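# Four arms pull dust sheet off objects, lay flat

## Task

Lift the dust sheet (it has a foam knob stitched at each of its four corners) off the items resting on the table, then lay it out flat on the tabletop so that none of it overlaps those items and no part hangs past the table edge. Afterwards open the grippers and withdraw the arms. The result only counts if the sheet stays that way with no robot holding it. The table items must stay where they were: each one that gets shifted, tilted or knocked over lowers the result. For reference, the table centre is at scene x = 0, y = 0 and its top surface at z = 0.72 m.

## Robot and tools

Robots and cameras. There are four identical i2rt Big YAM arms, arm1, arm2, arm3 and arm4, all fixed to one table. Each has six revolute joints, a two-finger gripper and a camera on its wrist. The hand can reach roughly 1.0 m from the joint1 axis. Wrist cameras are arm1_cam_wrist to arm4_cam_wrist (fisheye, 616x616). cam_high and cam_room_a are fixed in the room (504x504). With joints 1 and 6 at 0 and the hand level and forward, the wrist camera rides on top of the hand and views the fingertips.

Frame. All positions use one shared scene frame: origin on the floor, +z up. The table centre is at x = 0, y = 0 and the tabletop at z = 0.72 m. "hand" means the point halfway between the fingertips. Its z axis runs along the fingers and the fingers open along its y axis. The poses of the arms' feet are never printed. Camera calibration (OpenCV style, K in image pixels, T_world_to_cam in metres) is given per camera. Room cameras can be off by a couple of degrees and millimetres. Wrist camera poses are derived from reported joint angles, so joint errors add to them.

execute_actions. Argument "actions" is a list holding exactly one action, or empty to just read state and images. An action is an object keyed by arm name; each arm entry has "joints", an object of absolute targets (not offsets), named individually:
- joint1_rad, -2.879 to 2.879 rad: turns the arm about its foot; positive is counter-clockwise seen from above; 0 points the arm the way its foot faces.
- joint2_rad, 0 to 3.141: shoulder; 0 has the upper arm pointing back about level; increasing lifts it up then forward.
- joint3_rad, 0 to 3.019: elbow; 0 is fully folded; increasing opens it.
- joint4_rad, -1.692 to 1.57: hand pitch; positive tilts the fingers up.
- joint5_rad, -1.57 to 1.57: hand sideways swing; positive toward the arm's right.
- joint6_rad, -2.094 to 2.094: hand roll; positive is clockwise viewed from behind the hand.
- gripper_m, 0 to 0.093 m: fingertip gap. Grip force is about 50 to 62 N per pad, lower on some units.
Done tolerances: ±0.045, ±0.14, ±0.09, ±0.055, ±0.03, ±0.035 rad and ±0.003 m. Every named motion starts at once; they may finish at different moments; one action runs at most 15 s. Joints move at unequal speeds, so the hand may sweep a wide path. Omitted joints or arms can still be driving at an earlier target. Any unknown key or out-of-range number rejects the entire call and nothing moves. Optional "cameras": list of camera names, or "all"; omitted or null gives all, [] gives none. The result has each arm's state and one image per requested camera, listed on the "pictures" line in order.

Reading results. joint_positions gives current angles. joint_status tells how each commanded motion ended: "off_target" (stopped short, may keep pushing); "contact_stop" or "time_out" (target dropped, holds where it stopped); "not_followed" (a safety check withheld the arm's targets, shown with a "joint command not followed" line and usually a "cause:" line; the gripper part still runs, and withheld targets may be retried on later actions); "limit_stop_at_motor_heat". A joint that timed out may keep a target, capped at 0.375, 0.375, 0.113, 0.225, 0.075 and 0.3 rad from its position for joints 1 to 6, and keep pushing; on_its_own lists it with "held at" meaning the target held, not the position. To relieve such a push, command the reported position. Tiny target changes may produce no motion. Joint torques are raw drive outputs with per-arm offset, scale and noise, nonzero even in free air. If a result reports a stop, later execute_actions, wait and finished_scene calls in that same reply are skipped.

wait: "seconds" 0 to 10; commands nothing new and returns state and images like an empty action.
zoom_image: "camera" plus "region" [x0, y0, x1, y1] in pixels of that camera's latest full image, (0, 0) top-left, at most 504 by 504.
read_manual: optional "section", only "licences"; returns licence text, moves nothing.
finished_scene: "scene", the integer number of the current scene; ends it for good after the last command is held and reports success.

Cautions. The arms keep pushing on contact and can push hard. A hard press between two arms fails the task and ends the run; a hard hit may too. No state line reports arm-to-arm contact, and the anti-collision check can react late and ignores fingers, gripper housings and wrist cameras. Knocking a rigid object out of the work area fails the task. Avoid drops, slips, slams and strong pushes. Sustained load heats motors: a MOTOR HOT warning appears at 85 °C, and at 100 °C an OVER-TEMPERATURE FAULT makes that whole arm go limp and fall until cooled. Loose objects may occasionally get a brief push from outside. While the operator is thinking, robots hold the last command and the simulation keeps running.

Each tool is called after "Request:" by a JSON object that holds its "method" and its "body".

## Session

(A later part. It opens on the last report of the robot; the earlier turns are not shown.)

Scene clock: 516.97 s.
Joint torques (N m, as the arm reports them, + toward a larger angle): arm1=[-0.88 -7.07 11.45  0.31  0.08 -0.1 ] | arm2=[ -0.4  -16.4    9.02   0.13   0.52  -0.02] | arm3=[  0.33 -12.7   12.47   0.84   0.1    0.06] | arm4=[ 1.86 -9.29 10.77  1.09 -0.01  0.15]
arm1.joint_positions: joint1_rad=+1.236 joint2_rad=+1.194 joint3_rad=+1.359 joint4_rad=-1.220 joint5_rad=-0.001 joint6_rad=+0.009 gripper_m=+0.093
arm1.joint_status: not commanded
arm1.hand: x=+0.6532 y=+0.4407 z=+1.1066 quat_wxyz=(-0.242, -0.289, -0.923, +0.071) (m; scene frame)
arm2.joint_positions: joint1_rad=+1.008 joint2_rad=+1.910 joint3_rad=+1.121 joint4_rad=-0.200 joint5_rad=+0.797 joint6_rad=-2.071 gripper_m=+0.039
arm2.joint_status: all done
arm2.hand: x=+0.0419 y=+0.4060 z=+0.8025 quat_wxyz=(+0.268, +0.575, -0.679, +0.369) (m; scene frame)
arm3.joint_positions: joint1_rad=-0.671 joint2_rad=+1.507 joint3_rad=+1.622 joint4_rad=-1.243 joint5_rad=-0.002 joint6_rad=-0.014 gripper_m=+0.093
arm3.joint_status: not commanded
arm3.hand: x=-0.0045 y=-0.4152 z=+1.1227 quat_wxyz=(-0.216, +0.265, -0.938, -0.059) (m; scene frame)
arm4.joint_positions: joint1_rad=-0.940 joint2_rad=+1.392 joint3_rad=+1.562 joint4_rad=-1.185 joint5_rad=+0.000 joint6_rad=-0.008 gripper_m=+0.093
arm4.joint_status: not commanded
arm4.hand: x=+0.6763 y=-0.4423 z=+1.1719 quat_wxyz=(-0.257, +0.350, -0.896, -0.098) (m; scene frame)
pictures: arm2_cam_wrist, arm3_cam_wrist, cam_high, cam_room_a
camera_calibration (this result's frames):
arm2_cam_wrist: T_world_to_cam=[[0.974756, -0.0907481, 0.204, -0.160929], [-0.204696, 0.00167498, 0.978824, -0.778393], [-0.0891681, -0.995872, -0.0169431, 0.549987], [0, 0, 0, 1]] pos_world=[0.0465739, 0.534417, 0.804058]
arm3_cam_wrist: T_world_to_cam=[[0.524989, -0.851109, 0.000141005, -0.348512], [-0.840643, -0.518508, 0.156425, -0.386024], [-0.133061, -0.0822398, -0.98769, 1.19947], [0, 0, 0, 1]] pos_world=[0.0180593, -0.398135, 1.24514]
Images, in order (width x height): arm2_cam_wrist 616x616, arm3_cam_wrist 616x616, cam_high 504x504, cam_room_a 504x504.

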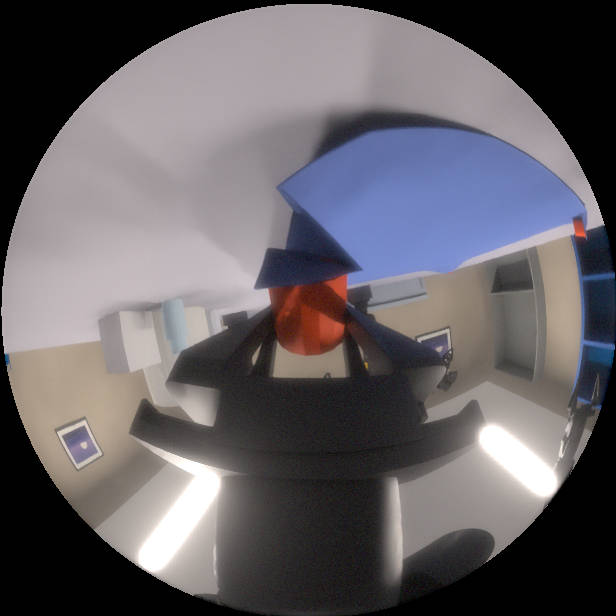

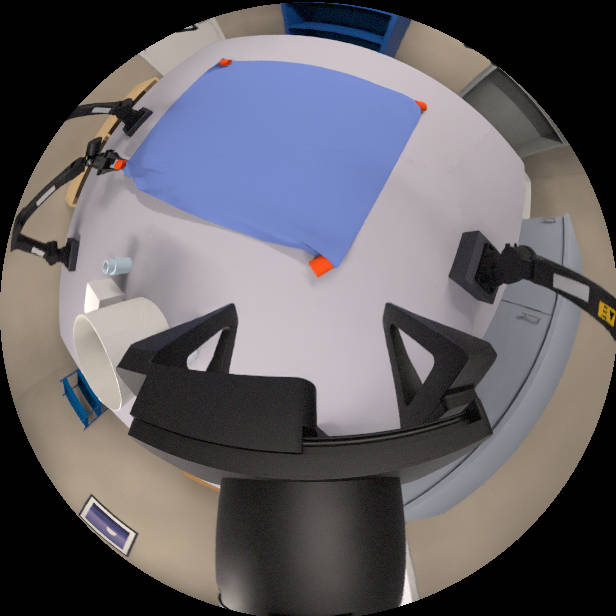

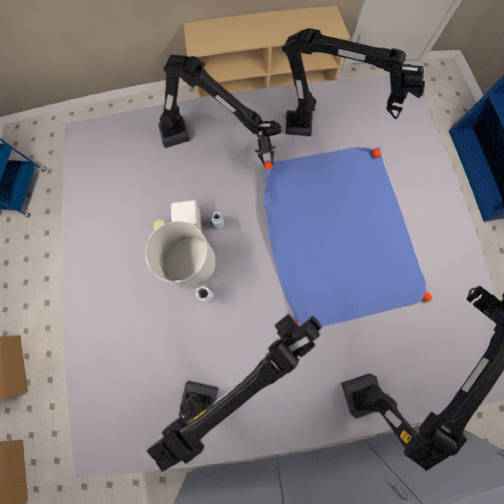

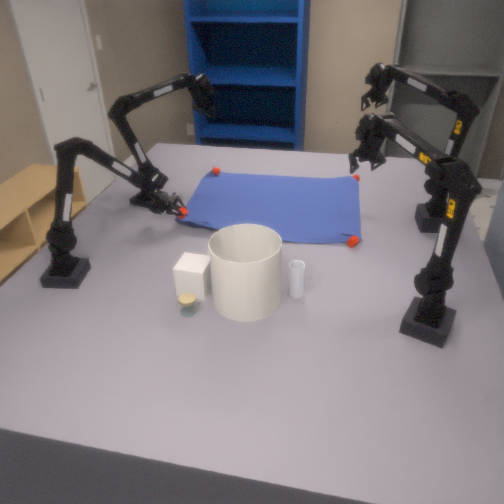

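Request:
{"method": "execute_actions", "body": {"actions": [{"arm2":{"joints":{"joint2_rad":1.965}}}], "cameras": []}}

Request:
{"method": "execute_actions", "body": {"actions": [{"arm2":{"joints":{"gripper_m":0.093}}}], "cameras": []}}

Request:
{"method": "execute_actions", "body": {"actions": [{"arm2":{"joints":{"joint2_rad":1.7}}}], "cameras": []}}

Request:
{"method": "execute_actions", "body": {"actions": [{"arm2":{"joints":{"joint1_rad":0.782,"joint2_rad":1.93,"joint3_rad":1.68,"joint4_rad":-1.29,"joint5_rad":0,"joint6_rad":0}},"arm3":{"joints":{"joint2_rad":1.93}}}], "cameras": ["arm2_cam_wrist","cam_high","arm3_cam_wrist"]}}

Scene clock: 569.30 s.
Joint torques (N m, as the arm reports them, + toward a larger angle): arm1=[-1.23 -7.98 11.6   0.49  0.05 -0.16] | arm2=[ -0.24 -16.01   8.69   0.1    0.42  -0.02] | arm3=[  0.17 -12.69  12.45   0.84   0.1    0.06] | arm4=[ 1.82 -9.28 10.77  1.11  0.    0.16]
arm1.joint_positions: joint1_rad=+1.236 joint2_rad=+1.194 joint3_rad=+1.359 joint4_rad=-1.220 joint5_rad=-0.001 joint6_rad=+0.009 gripper_m=+0.093
arm1.joint_status: not commanded
arm1.hand: x=+0.6532 y=+0.4407 z=+1.1066 quat_wxyz=(-0.242, -0.289, -0.923, +0.071) (m; scene frame)
arm2.joint_positions: joint1_rad=+1.007 joint2_rad=+1.953 joint3_rad=+1.123 joint4_rad=-0.200 joint5_rad=+0.799 joint6_rad=-2.071 gripper_m=+0.039
arm2.joint_status: all done
arm2.hand: x=+0.0373 y=+0.4070 z=+0.7789 quat_wxyz=(+0.277, +0.583, -0.677, +0.353) (m; scene frame)
arm3.joint_positions: joint1_rad=-0.671 joint2_rad=+1.507 joint3_rad=+1.622 joint4_rad=-1.243 joint5_rad=-0.002 joint6_rad=-0.014 gripper_m=+0.093
arm3.joint_status: not commanded
arm3.hand: x=-0.0045 y=-0.4152 z=+1.1227 quat_wxyz=(-0.216, +0.265, -0.938, -0.059) (m; scene frame)
arm4.joint_positions: joint1_rad=-0.940 joint2_rad=+1.392 joint3_rad=+1.562 joint4_rad=-1.185 joint5_rad=+0.000 joint6_rad=-0.008 gripper_m=+0.093
arm4.joint_status: not commanded
arm4.hand: x=+0.6763 y=-0.4423 z=+1.1719 quat_wxyz=(-0.257, +0.350, -0.896, -0.098) (m; scene frame)
pictures: none
No camera images: the call's "cameras" was empty. Leave "cameras" out to get every camera's image.

Scene clock: 570.00 s.
Joint torques (N m, as the arm reports them, + toward a larger angle): arm1=[-0.55 -8.09 11.68  0.55  0.07 -0.1 ] | arm2=[ -0.05 -15.95   8.45   0.06   0.43  -0.02] | arm3=[  0.41 -12.65  12.45   0.84   0.11   0.06] | arm4=[ 1.8  -9.12 10.8   1.1  -0.02  0.16]
arm1.joint_positions: joint1_rad=+1.236 joint2_rad=+1.194 joint3_rad=+1.359 joint4_rad=-1.220 joint5_rad=-0.001 joint6_rad=+0.009 gripper_m=+0.093
arm1.joint_status: not commanded
arm1.hand: x=+0.6532 y=+0.4407 z=+1.1066 quat_wxyz=(-0.242, -0.289, -0.923, +0.071) (m; scene frame)
arm2.joint_positions: joint1_rad=+1.007 joint2_rad=+1.955 joint3_rad=+1.123 joint4_rad=-0.201 joint5_rad=+0.799 joint6_rad=-2.071 gripper_m=+0.093
arm2.joint_status: all done
arm2.hand: x=+0.0369 y=+0.4072 z=+0.7777 quat_wxyz=(+0.278, +0.584, -0.677, +0.351) (m; scene frame)
arm3.joint_positions: joint1_rad=-0.671 joint2_rad=+1.507 joint3_rad=+1.622 joint4_rad=-1.243 joint5_rad=-0.002 joint6_rad=-0.014 gripper_m=+0.093
arm3.joint_status: not commanded
arm3.hand: x=-0.0045 y=-0.4152 z=+1.1227 quat_wxyz=(-0.216, +0.265, -0.938, -0.059) (m; scene frame)
arm4.joint_positions: joint1_rad=-0.940 joint2_rad=+1.392 joint3_rad=+1.562 joint4_rad=-1.185 joint5_rad=+0.000 joint6_rad=-0.008 gripper_m=+0.093
arm4.joint_status: not commanded
arm4.hand: x=+0.6763 y=-0.4423 z=+1.1719 quat_wxyz=(-0.257, +0.350, -0.896, -0.098) (m; scene frame)
pictures: none
No camera images: the call's "cameras" was empty. Leave "cameras" out to get every camera's image.

Scene clock: 571.30 s.
Joint torques (N m, as the arm reports them, + toward a larger angle): arm1=[-1.06 -8.15 11.68  0.36 -0.03 -0.1 ] | arm2=[ -0.08 -15.03   9.75   0.57   0.32   0.01] | arm3=[  0.29 -12.71  12.46   0.84   0.1    0.06] | arm4=[ 1.61 -9.29 10.83  1.12 -0.02  0.15]
arm1.joint_positions: joint1_rad=+1.236 joint2_rad=+1.194 joint3_rad=+1.359 joint4_rad=-1.220 joint5_rad=-0.001 joint6_rad=+0.009 gripper_m=+0.093
arm1.joint_status: not commanded
arm1.hand: x=+0.6532 y=+0.4407 z=+1.1066 quat_wxyz=(-0.242, -0.289, -0.923, +0.071) (m; scene frame)
arm2.joint_positions: joint1_rad=+1.006 joint2_rad=+1.699 joint3_rad=+1.128 joint4_rad=-0.208 joint5_rad=+0.800 joint6_rad=-2.071 gripper_m=+0.093
arm2.joint_status: all done
arm2.hand: x=+0.0497 y=+0.4014 z=+0.9250 quat_wxyz=(+0.227, +0.524, -0.686, +0.451) (m; scene frame)
arm3.joint_positions: joint1_rad=-0.671 joint2_rad=+1.507 joint3_rad=+1.622 joint4_rad=-1.243 joint5_rad=-0.002 joint6_rad=-0.014 gripper_m=+0.093
arm3.joint_status: not commanded
arm3.hand: x=-0.0045 y=-0.4152 z=+1.1227 quat_wxyz=(-0.216, +0.265, -0.938, -0.059) (m; scene frame)
arm4.joint_positions: joint1_rad=-0.940 joint2_rad=+1.392 joint3_rad=+1.562 joint4_rad=-1.185 joint5_rad=+0.000 joint6_rad=-0.008 gripper_m=+0.093
arm4.joint_status: not commanded
arm4.hand: x=+0.6763 y=-0.4423 z=+1.1719 quat_wxyz=(-0.257, +0.350, -0.896, -0.098) (m; scene frame)
pictures: none
No camera images: the call's "cameras" was empty. Leave "cameras" out to get every camera's image.

Scene clock: 573.70 s.
Joint torques (N m, as the arm reports them, + toward a larger angle): arm1=[-0.86 -8.44 11.52  0.62  0.08 -0.09] | arm2=[  0.41 -17.79  10.94  -0.67  -0.11   0.28] | arm3=[  0.3  -16.67  11.26   0.02   0.1    0.07] | arm4=[ 1.78 -9.25 10.78  1.08 -0.02  0.16]
arm1.joint_positions: joint1_rad=+1.236 joint2_rad=+1.194 joint3_rad=+1.359 joint4_rad=-1.220 joint5_rad=-0.001 joint6_rad=+0.009 gripper_m=+0.093
arm1.joint_status: not commanded
arm1.hand: x=+0.6532 y=+0.4407 z=+1.1066 quat_wxyz=(-0.242, -0.289, -0.923, +0.071) (m; scene frame)
arm2.joint_positions: joint1_rad=+0.787 joint2_rad=+1.931 joint3_rad=+1.643 joint4_rad=-1.281 joint5_rad=+0.002 joint6_rad=-0.015 gripper_m=+0.093
arm2.joint_status: all done
arm2.hand: x=+0.0243 y=+0.4075 z=+0.8773 quat_wxyz=(+0.000, -0.306, -0.952, +0.002) (m; scene frame)
arm3.joint_positions: joint1_rad=-0.671 joint2_rad=+1.930 joint3_rad=+1.622 joint4_rad=-1.244 joint5_rad=-0.002 joint6_rad=-0.014 gripper_m=+0.093
arm3.joint_status: all done
arm3.hand: x=+0.0289 y=-0.3950 z=+0.8882 quat_wxyz=(-0.013, +0.272, -0.962, -0.005) (m; scene frame)
arm4.joint_positions: joint1_rad=-0.940 joint2_rad=+1.392 joint3_rad=+1.562 joint4_rad=-1.185 joint5_rad=+0.000 joint6_rad=-0.008 gripper_m=+0.093
arm4.joint_status: not commanded
arm4.hand: x=+0.6763 y=-0.4423 z=+1.1719 quat_wxyz=(-0.257, +0.350, -0.896, -0.098) (m; scene frame)
pictures: arm2_cam_wrist, arm3_cam_wrist, cam_high
camera_calibration (this result's frames):
arm2_cam_wrist: T_world_to_cam=[[-0.601446, -0.798842, -0.0106779, 0.356273], [-0.65177, 0.482898, 0.584812, -0.694782], [-0.462016, 0.358692, -0.811099, 0.704929], [0, 0, 0, 1]] pos_world=[0.0871294, 0.367262, 0.981888]
arm3_cam_wrist: T_world_to_cam=[[0.524224, -0.851556, -0.00646407, -0.343125], [-0.710058, -0.441282, 0.548715, -0.632492], [-0.470114, -0.28306, -0.835984, 0.769629], [0, 0, 0, 1]] pos_world=[0.0925819, -0.353447, 0.988238]
Images, in order (width x height): arm2_cam_wrist 616x616, arm3_cam_wrist 616x616, cam_high 504x504.

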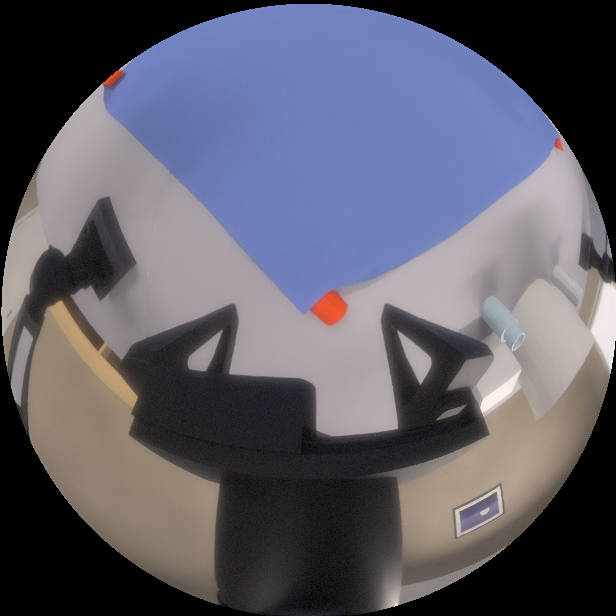

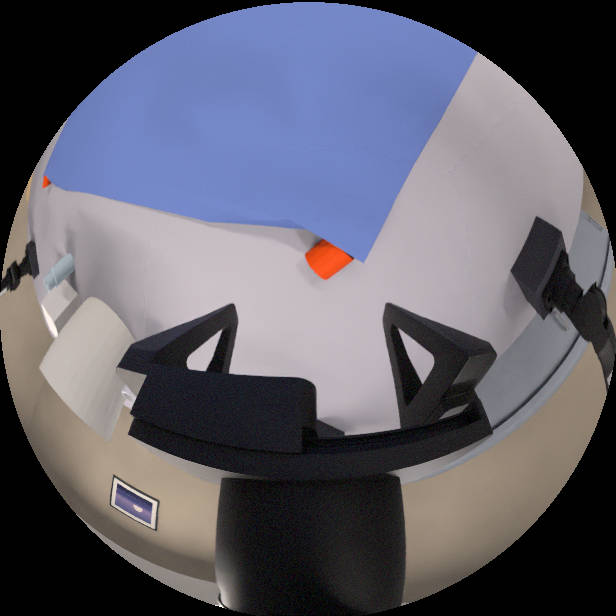

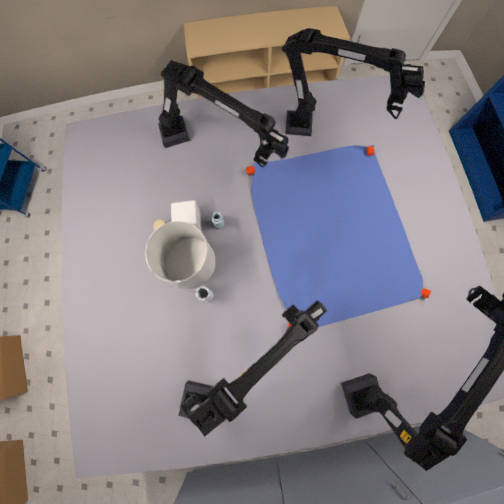

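Request:
{"method": "execute_actions", "body": {"actions": [{"arm3":{"joints":{"joint1_rad":-0.70,"joint2_rad":1.9,"joint3_rad":1.45,"joint4_rad":-1.1,"joint6_rad":0.6}},"arm2":{"joints":{"joint1_rad":0.3,"joint2_rad":0.8,"joint3_rad":1.3}},"arm1":{"joints":{"joint1_rad":0.6,"joint2_rad":0.6}},"arm4":{"joints":{"joint1_rad":-0.5,"joint2_rad":0.7}}}], "cameras": []}}

Request:
{"method": "execute_actions", "body": {"actions": [{"arm3":{"joints":{"joint2_rad":2.065,"joint4_rad":-0.94}}}], "cameras": ["arm3_cam_wrist"]}}

Scene clock: 595.60 s.
Joint torques (N m, as the arm reports them, + toward a larger angle): arm1=[-2.49  2.59  9.56  1.02 -0.05 -0.07] | arm2=[ 0.82 -1.39  9.09  0.67 -0.08  0.22] | arm3=[  0.78 -15.63   9.51   0.71   0.16   0.07] | arm4=[1.85 3.6  6.82 1.66 0.08 0.14]
arm1.joint_positions: joint1_rad=+0.608 joint2_rad=+0.601 joint3_rad=+1.365 joint4_rad=-1.220 joint5_rad=+0.002 joint6_rad=+0.008 gripper_m=+0.093
arm1.joint_status: all done
arm1.hand: x=+0.3690 y=+0.4587 z=+1.3076 quat_wxyz=(-0.431, -0.492, -0.693, +0.302) (m; scene frame)
arm2.joint_positions: joint1_rad=+0.296 joint2_rad=+0.796 joint3_rad=+1.291 joint4_rad=-1.283 joint5_rad=+0.002 joint6_rad=-0.012 gripper_m=+0.093
arm2.joint_status: all done
arm2.hand: x=-0.3107 y=+0.4716 z=+1.2270 quat_wxyz=(-0.320, -0.490, -0.784, +0.207) (m; scene frame)
arm3.joint_positions: joint1_rad=-0.698 joint2_rad=+1.898 joint3_rad=+1.445 joint4_rad=-1.110 joint5_rad=-0.002 joint6_rad=+0.586 gripper_m=+0.093
arm3.joint_status: all done
arm3.hand: x=+0.0076 y=-0.4249 z=+0.8424 quat_wxyz=(-0.006, -0.038, -0.999, -0.006) (m; scene frame)
arm4.joint_positions: joint1_rad=-0.504 joint2_rad=+0.698 joint3_rad=+1.584 joint4_rad=-1.185 joint5_rad=-0.002 joint6_rad=-0.006 gripper_m=+0.093
arm4.joint_status: all done
arm4.hand: x=+0.3832 y=-0.5640 z=+1.4500 quat_wxyz=(-0.495, +0.448, -0.668, -0.328) (m; scene frame)
pictures: none
No camera images: the call's "cameras" was empty. Leave "cameras" out to get every camera's image.

Scene clock: 596.67 s.
Joint torques (N m, as the arm reports them, + toward a larger angle): arm1=[-2.62  2.39  9.66  1.13 -0.09 -0.14] | arm2=[ 1.14 -1.9   9.1   0.7  -0.09  0.26] | arm3=[  0.99 -18.19   8.66   0.63   0.16   0.05] | arm4=[1.73 3.7  6.81 1.7  0.07 0.14]
arm1.joint_positions: joint1_rad=+0.608 joint2_rad=+0.601 joint3_rad=+1.365 joint4_rad=-1.220 joint5_rad=+0.002 joint6_rad=+0.008 gripper_m=+0.093
arm1.joint_status: not commanded
arm1.hand: x=+0.3690 y=+0.4587 z=+1.3076 quat_wxyz=(-0.431, -0.492, -0.693, +0.302) (m; scene frame)
arm2.joint_positions: joint1_rad=+0.296 joint2_rad=+0.796 joint3_rad=+1.291 joint4_rad=-1.283 joint5_rad=+0.002 joint6_rad=-0.012 gripper_m=+0.093
arm2.joint_status: not commanded
arm2.hand: x=-0.3107 y=+0.4716 z=+1.2270 quat_wxyz=(-0.320, -0.490, -0.784, +0.207) (m; scene frame)
arm3.joint_positions: joint1_rad=-0.698 joint2_rad=+2.076 joint3_rad=+1.443 joint4_rad=-0.949 joint5_rad=-0.002 joint6_rad=+0.588 gripper_m=+0.093
arm3.joint_status: all done
arm3.hand: x=+0.0226 y=-0.4167 z=+0.7453 quat_wxyz=(+0.002, -0.039, -0.999, -0.001) (m; scene frame)
arm4.joint_positions: joint1_rad=-0.504 joint2_rad=+0.698 joint3_rad=+1.584 joint4_rad=-1.185 joint5_rad=-0.002 joint6_rad=-0.006 gripper_m=+0.093
arm4.joint_status: not commanded
arm4.hand: x=+0.3832 y=-0.5640 z=+1.4500 quat_wxyz=(-0.495, +0.448, -0.668, -0.328) (m; scene frame)
pictures: arm3_cam_wrist
camera_calibration (this result's frames):
arm3_cam_wrist: T_world_to_cam=[[-0.077333, -0.996994, -0.00475055, -0.407557], [-0.815522, 0.0605145, 0.575553, -0.376566], [-0.573535, 0.0483834, -0.817751, 0.767927], [0, 0, 0, 1]] pos_world=[0.101818, -0.420699, 0.84277]
Images, in order (width x height): arm3_cam_wrist 616x616.

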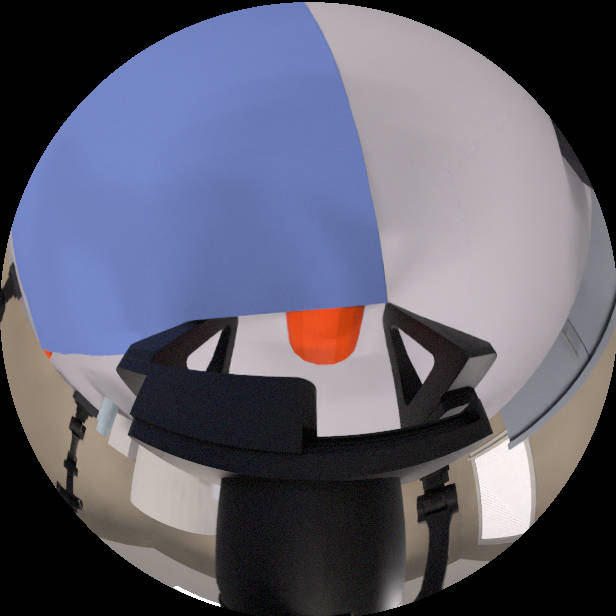

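Request:
{"method": "execute_actions", "body": {"actions": [{"arm3":{"joints":{"gripper_m":0}}}], "cameras": []}}

Request:
{"method": "execute_actions", "body": {"actions": [{"arm3":{"joints":{"joint1_rad":-0.68,"joint2_rad":1.985,"joint3_rad":1.325,"joint4_rad":-0.92}}}], "cameras": ["arm3_cam_wrist"]}}

Request:
{"method": "execute_actions", "body": {"actions": [{"arm3":{"joints":{"gripper_m":0.093}}}], "cameras": []}}

Request:
{"method": "execute_actions", "body": {"actions": [{"arm3":{"joints":{"joint2_rad":1.2,"joint4_rad":-1.4}}}], "cameras": ["arm3_cam_wrist","cam_high","cam_room_a"]}}

Request:
{"method": "zoom_image", "body": {"camera": "cam_high", "region": [220, 110, 460, 350]}}

Scene clock: 608.97 s.
Joint torques (N m, as the arm reports them, + toward a larger angle): arm1=[-2.59  2.13  9.5   1.13 -0.06 -0.05] | arm2=[ 0.33 -1.58  9.13  0.66 -0.07  0.28] | arm3=[  0.84 -17.9    8.73   0.61   0.15   0.06] | arm4=[1.68 3.62 6.81 1.68 0.08 0.14]
arm1.joint_positions: joint1_rad=+0.608 joint2_rad=+0.601 joint3_rad=+1.365 joint4_rad=-1.220 joint5_rad=+0.002 joint6_rad=+0.008 gripper_m=+0.093
arm1.joint_status: not commanded
arm1.hand: x=+0.3690 y=+0.4587 z=+1.3076 quat_wxyz=(-0.431, -0.492, -0.693, +0.302) (m; scene frame)
arm2.joint_positions: joint1_rad=+0.296 joint2_rad=+0.796 joint3_rad=+1.291 joint4_rad=-1.283 joint5_rad=+0.002 joint6_rad=-0.012 gripper_m=+0.093
arm2.joint_status: not commanded
arm2.hand: x=-0.3107 y=+0.4716 z=+1.2270 quat_wxyz=(-0.320, -0.490, -0.784, +0.207) (m; scene frame)
arm3.joint_positions: joint1_rad=-0.698 joint2_rad=+2.076 joint3_rad=+1.443 joint4_rad=-0.949 joint5_rad=-0.002 joint6_rad=+0.588 gripper_m=+0.039
arm3.joint_status: gripper_m off_target (ended at +0.039, target +0.000)
arm3.hand: x=+0.0227 y=-0.4168 z=+0.7453 quat_wxyz=(+0.002, -0.039, -0.999, -0.001) (m; scene frame)
arm4.joint_positions: joint1_rad=-0.504 joint2_rad=+0.698 joint3_rad=+1.584 joint4_rad=-1.185 joint5_rad=-0.002 joint6_rad=-0.006 gripper_m=+0.093
arm4.joint_status: not commanded
arm4.hand: x=+0.3832 y=-0.5640 z=+1.4500 quat_wxyz=(-0.495, +0.448, -0.668, -0.328) (m; scene frame)
pictures: none
No camera images: the call's "cameras" was empty. Leave "cameras" out to get every camera's image.

Scene clock: 609.70 s.
Joint torques (N m, as the arm reports them, + toward a larger angle): arm1=[-2.37  2.18  9.67  1.2  -0.07 -0.07] | arm2=[ 0.81 -1.62  9.15  0.66 -0.08  0.24] | arm3=[  1.34 -15.92   7.5    0.43   0.13   0.05] | arm4=[1.85 3.48 6.83 1.72 0.08 0.15]
arm1.joint_positions: joint1_rad=+0.608 joint2_rad=+0.601 joint3_rad=+1.365 joint4_rad=-1.220 joint5_rad=+0.002 joint6_rad=+0.008 gripper_m=+0.093
arm1.joint_status: not commanded
arm1.hand: x=+0.3690 y=+0.4587 z=+1.3076 quat_wxyz=(-0.431, -0.492, -0.693, +0.302) (m; scene frame)
arm2.joint_positions: joint1_rad=+0.296 joint2_rad=+0.796 joint3_rad=+1.291 joint4_rad=-1.283 joint5_rad=+0.002 joint6_rad=-0.012 gripper_m=+0.093
arm2.joint_status: not commanded
arm2.hand: x=-0.3107 y=+0.4716 z=+1.2270 quat_wxyz=(-0.320, -0.490, -0.784, +0.207) (m; scene frame)
arm3.joint_positions: joint1_rad=-0.684 joint2_rad=+1.987 joint3_rad=+1.331 joint4_rad=-0.925 joint5_rad=-0.002 joint6_rad=+0.588 gripper_m=+0.039
arm3.joint_status: all done
arm3.hand: x=-0.0095 y=-0.4262 z=+0.7586 quat_wxyz=(+0.002, -0.032, -0.999, -0.001) (m; scene frame)
arm4.joint_positions: joint1_rad=-0.504 joint2_rad=+0.698 joint3_rad=+1.584 joint4_rad=-1.185 joint5_rad=-0.002 joint6_rad=-0.006 gripper_m=+0.093
arm4.joint_status: not commanded
arm4.hand: x=+0.3832 y=-0.5640 z=+1.4500 quat_wxyz=(-0.495, +0.448, -0.668, -0.328) (m; scene frame)
pictures: arm3_cam_wrist
camera_calibration (this result's frames):
arm3_cam_wrist: T_world_to_cam=[[-0.0632468, -0.997987, -0.00465649, -0.419729], [-0.817129, 0.0491051, 0.57436, -0.413814], [-0.572975, 0.0401313, -0.81859, 0.757988], [0, 0, 0, 1]] pos_world=[0.0696226, -0.428983, 0.856205]
Images, in order (width x height): arm3_cam_wrist 616x616.

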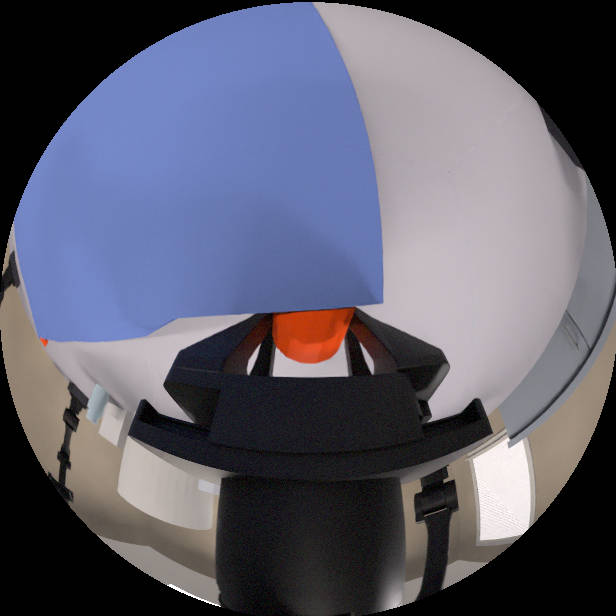

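Scene clock: 610.40 s.
Joint torques (N m, as the arm reports them, + toward a larger angle): arm1=[-2.51  2.2   9.32  1.05 -0.08 -0.09] | arm2=[ 0.71 -1.51  9.17  0.59 -0.08  0.27] | arm3=[  1.27 -16.06   7.47   0.44   0.13   0.05] | arm4=[1.55 3.64 6.85 1.69 0.07 0.13]
arm1.joint_positions: joint1_rad=+0.608 joint2_rad=+0.601 joint3_rad=+1.365 joint4_rad=-1.220 joint5_rad=+0.002 joint6_rad=+0.008 gripper_m=+0.093
arm1.joint_status: not commanded
arm1.hand: x=+0.3690 y=+0.4587 z=+1.3076 quat_wxyz=(-0.431, -0.492, -0.693, +0.302) (m; scene frame)
arm2.joint_positions: joint1_rad=+0.296 joint2_rad=+0.796 joint3_rad=+1.291 joint4_rad=-1.283 joint5_rad=+0.002 joint6_rad=-0.012 gripper_m=+0.093
arm2.joint_status: not commanded
arm2.hand: x=-0.3107 y=+0.4716 z=+1.2270 quat_wxyz=(-0.320, -0.490, -0.784, +0.207) (m; scene frame)
arm3.joint_positions: joint1_rad=-0.684 joint2_rad=+1.987 joint3_rad=+1.331 joint4_rad=-0.925 joint5_rad=-0.002 joint6_rad=+0.588 gripper_m=+0.093
arm3.joint_status: all done
arm3.hand: x=-0.0095 y=-0.4262 z=+0.7586 quat_wxyz=(+0.002, -0.032, -0.999, -0.001) (m; scene frame)
arm4.joint_positions: joint1_rad=-0.504 joint2_rad=+0.698 joint3_rad=+1.584 joint4_rad=-1.185 joint5_rad=-0.002 joint6_rad=-0.006 gripper_m=+0.093
arm4.joint_status: not commanded
arm4.hand: x=+0.3832 y=-0.5640 z=+1.4500 quat_wxyz=(-0.495, +0.448, -0.668, -0.328) (m; scene frame)
pictures: none
No camera images: the call's "cameras" was empty. Leave "cameras" out to get every camera's image.

Scene clock: 611.97 s.
Joint torques (N m, as the arm reports them, + toward a larger angle): arm1=[-2.1   3.05  9.41  1.03 -0.01 -0.05] | arm2=[ 0.81 -1.82  9.17  0.67 -0.07  0.26] | arm3=[ 1.32 -7.4  11.18  0.6   0.13  0.03] | arm4=[1.87 3.46 6.82 1.69 0.07 0.14]
arm1.joint_positions: joint1_rad=+0.608 joint2_rad=+0.601 joint3_rad=+1.365 joint4_rad=-1.220 joint5_rad=+0.002 joint6_rad=+0.008 gripper_m=+0.093
arm1.joint_status: not commanded
arm1.hand: x=+0.3690 y=+0.4587 z=+1.3076 quat_wxyz=(-0.431, -0.492, -0.693, +0.302) (m; scene frame)
arm2.joint_positions: joint1_rad=+0.296 joint2_rad=+0.796 joint3_rad=+1.291 joint4_rad=-1.283 joint5_rad=+0.002 joint6_rad=-0.012 gripper_m=+0.093
arm2.joint_status: not commanded
arm2.hand: x=-0.3107 y=+0.4716 z=+1.2270 quat_wxyz=(-0.320, -0.490, -0.784, +0.207) (m; scene frame)
arm3.joint_positions: joint1_rad=-0.684 joint2_rad=+1.193 joint3_rad=+1.318 joint4_rad=-1.394 joint5_rad=-0.002 joint6_rad=+0.588 gripper_m=+0.093
arm3.joint_status: all done
arm3.hand: x=-0.1329 y=-0.4979 z=+1.1072 quat_wxyz=(-0.131, -0.032, -0.987, -0.083) (m; scene frame)
arm4.joint_positions: joint1_rad=-0.504 joint2_rad=+0.698 joint3_rad=+1.584 joint4_rad=-1.185 joint5_rad=-0.002 joint6_rad=-0.006 gripper_m=+0.093
arm4.joint_status: not commanded
arm4.hand: x=+0.3832 y=-0.5640 z=+1.4500 quat_wxyz=(-0.495, +0.448, -0.668, -0.328) (m; scene frame)
pictures: arm3_cam_wrist, cam_high, cam_room_a
camera_calibration (this result's frames):
arm3_cam_wrist: T_world_to_cam=[[-0.0391656, -0.983846, -0.174681, -0.298998], [-0.94138, -0.0222898, 0.336611, -0.50017], [-0.335067, 0.177625, -0.9253, 1.19376], [0, 0, 0, 1]] pos_world=[-0.0825721, -0.517357, 1.22072]
Images, in order (width x height): arm3_cam_wrist 616x616, cam_high 504x504, cam_room_a 504x504.

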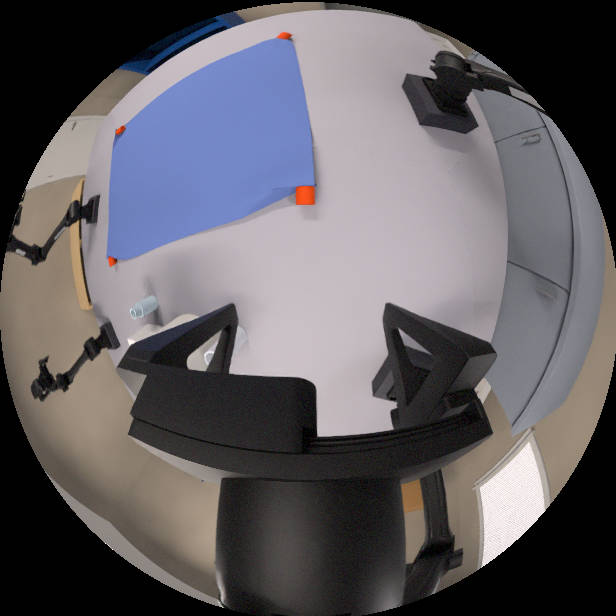

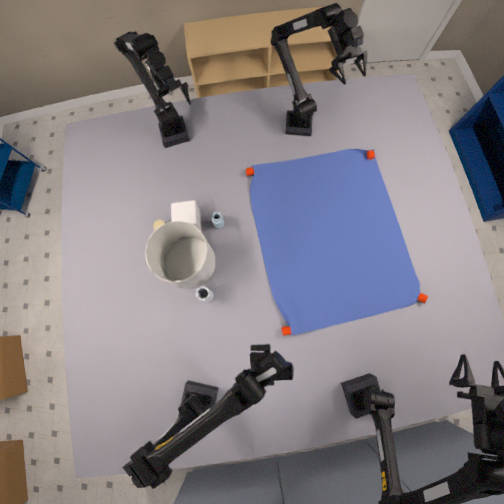

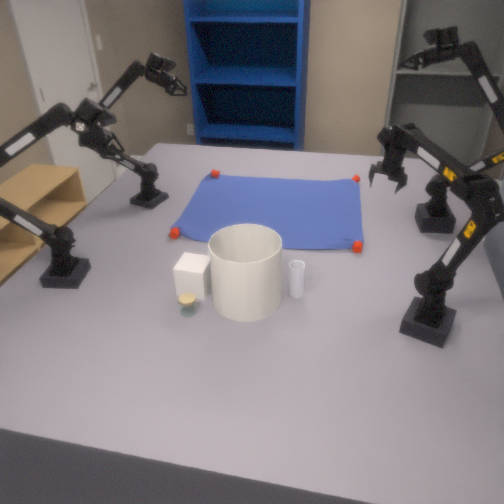

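Region (220, 110, 460, 350) of cam_high's 504x504 image, scaled by 2.100, with more detail than that image has.

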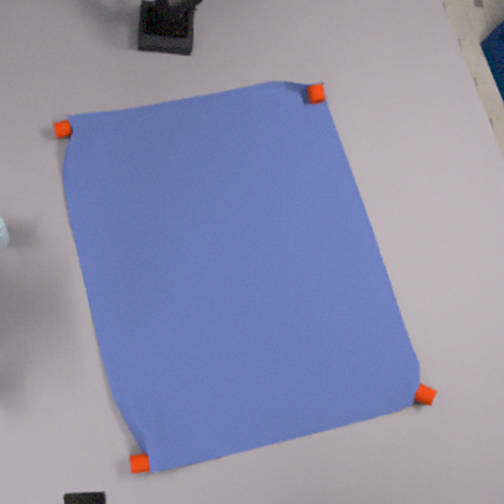

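Request:
{"method": "finished_scene", "body": {"scene": 1}}

The scene is finished: the task was done.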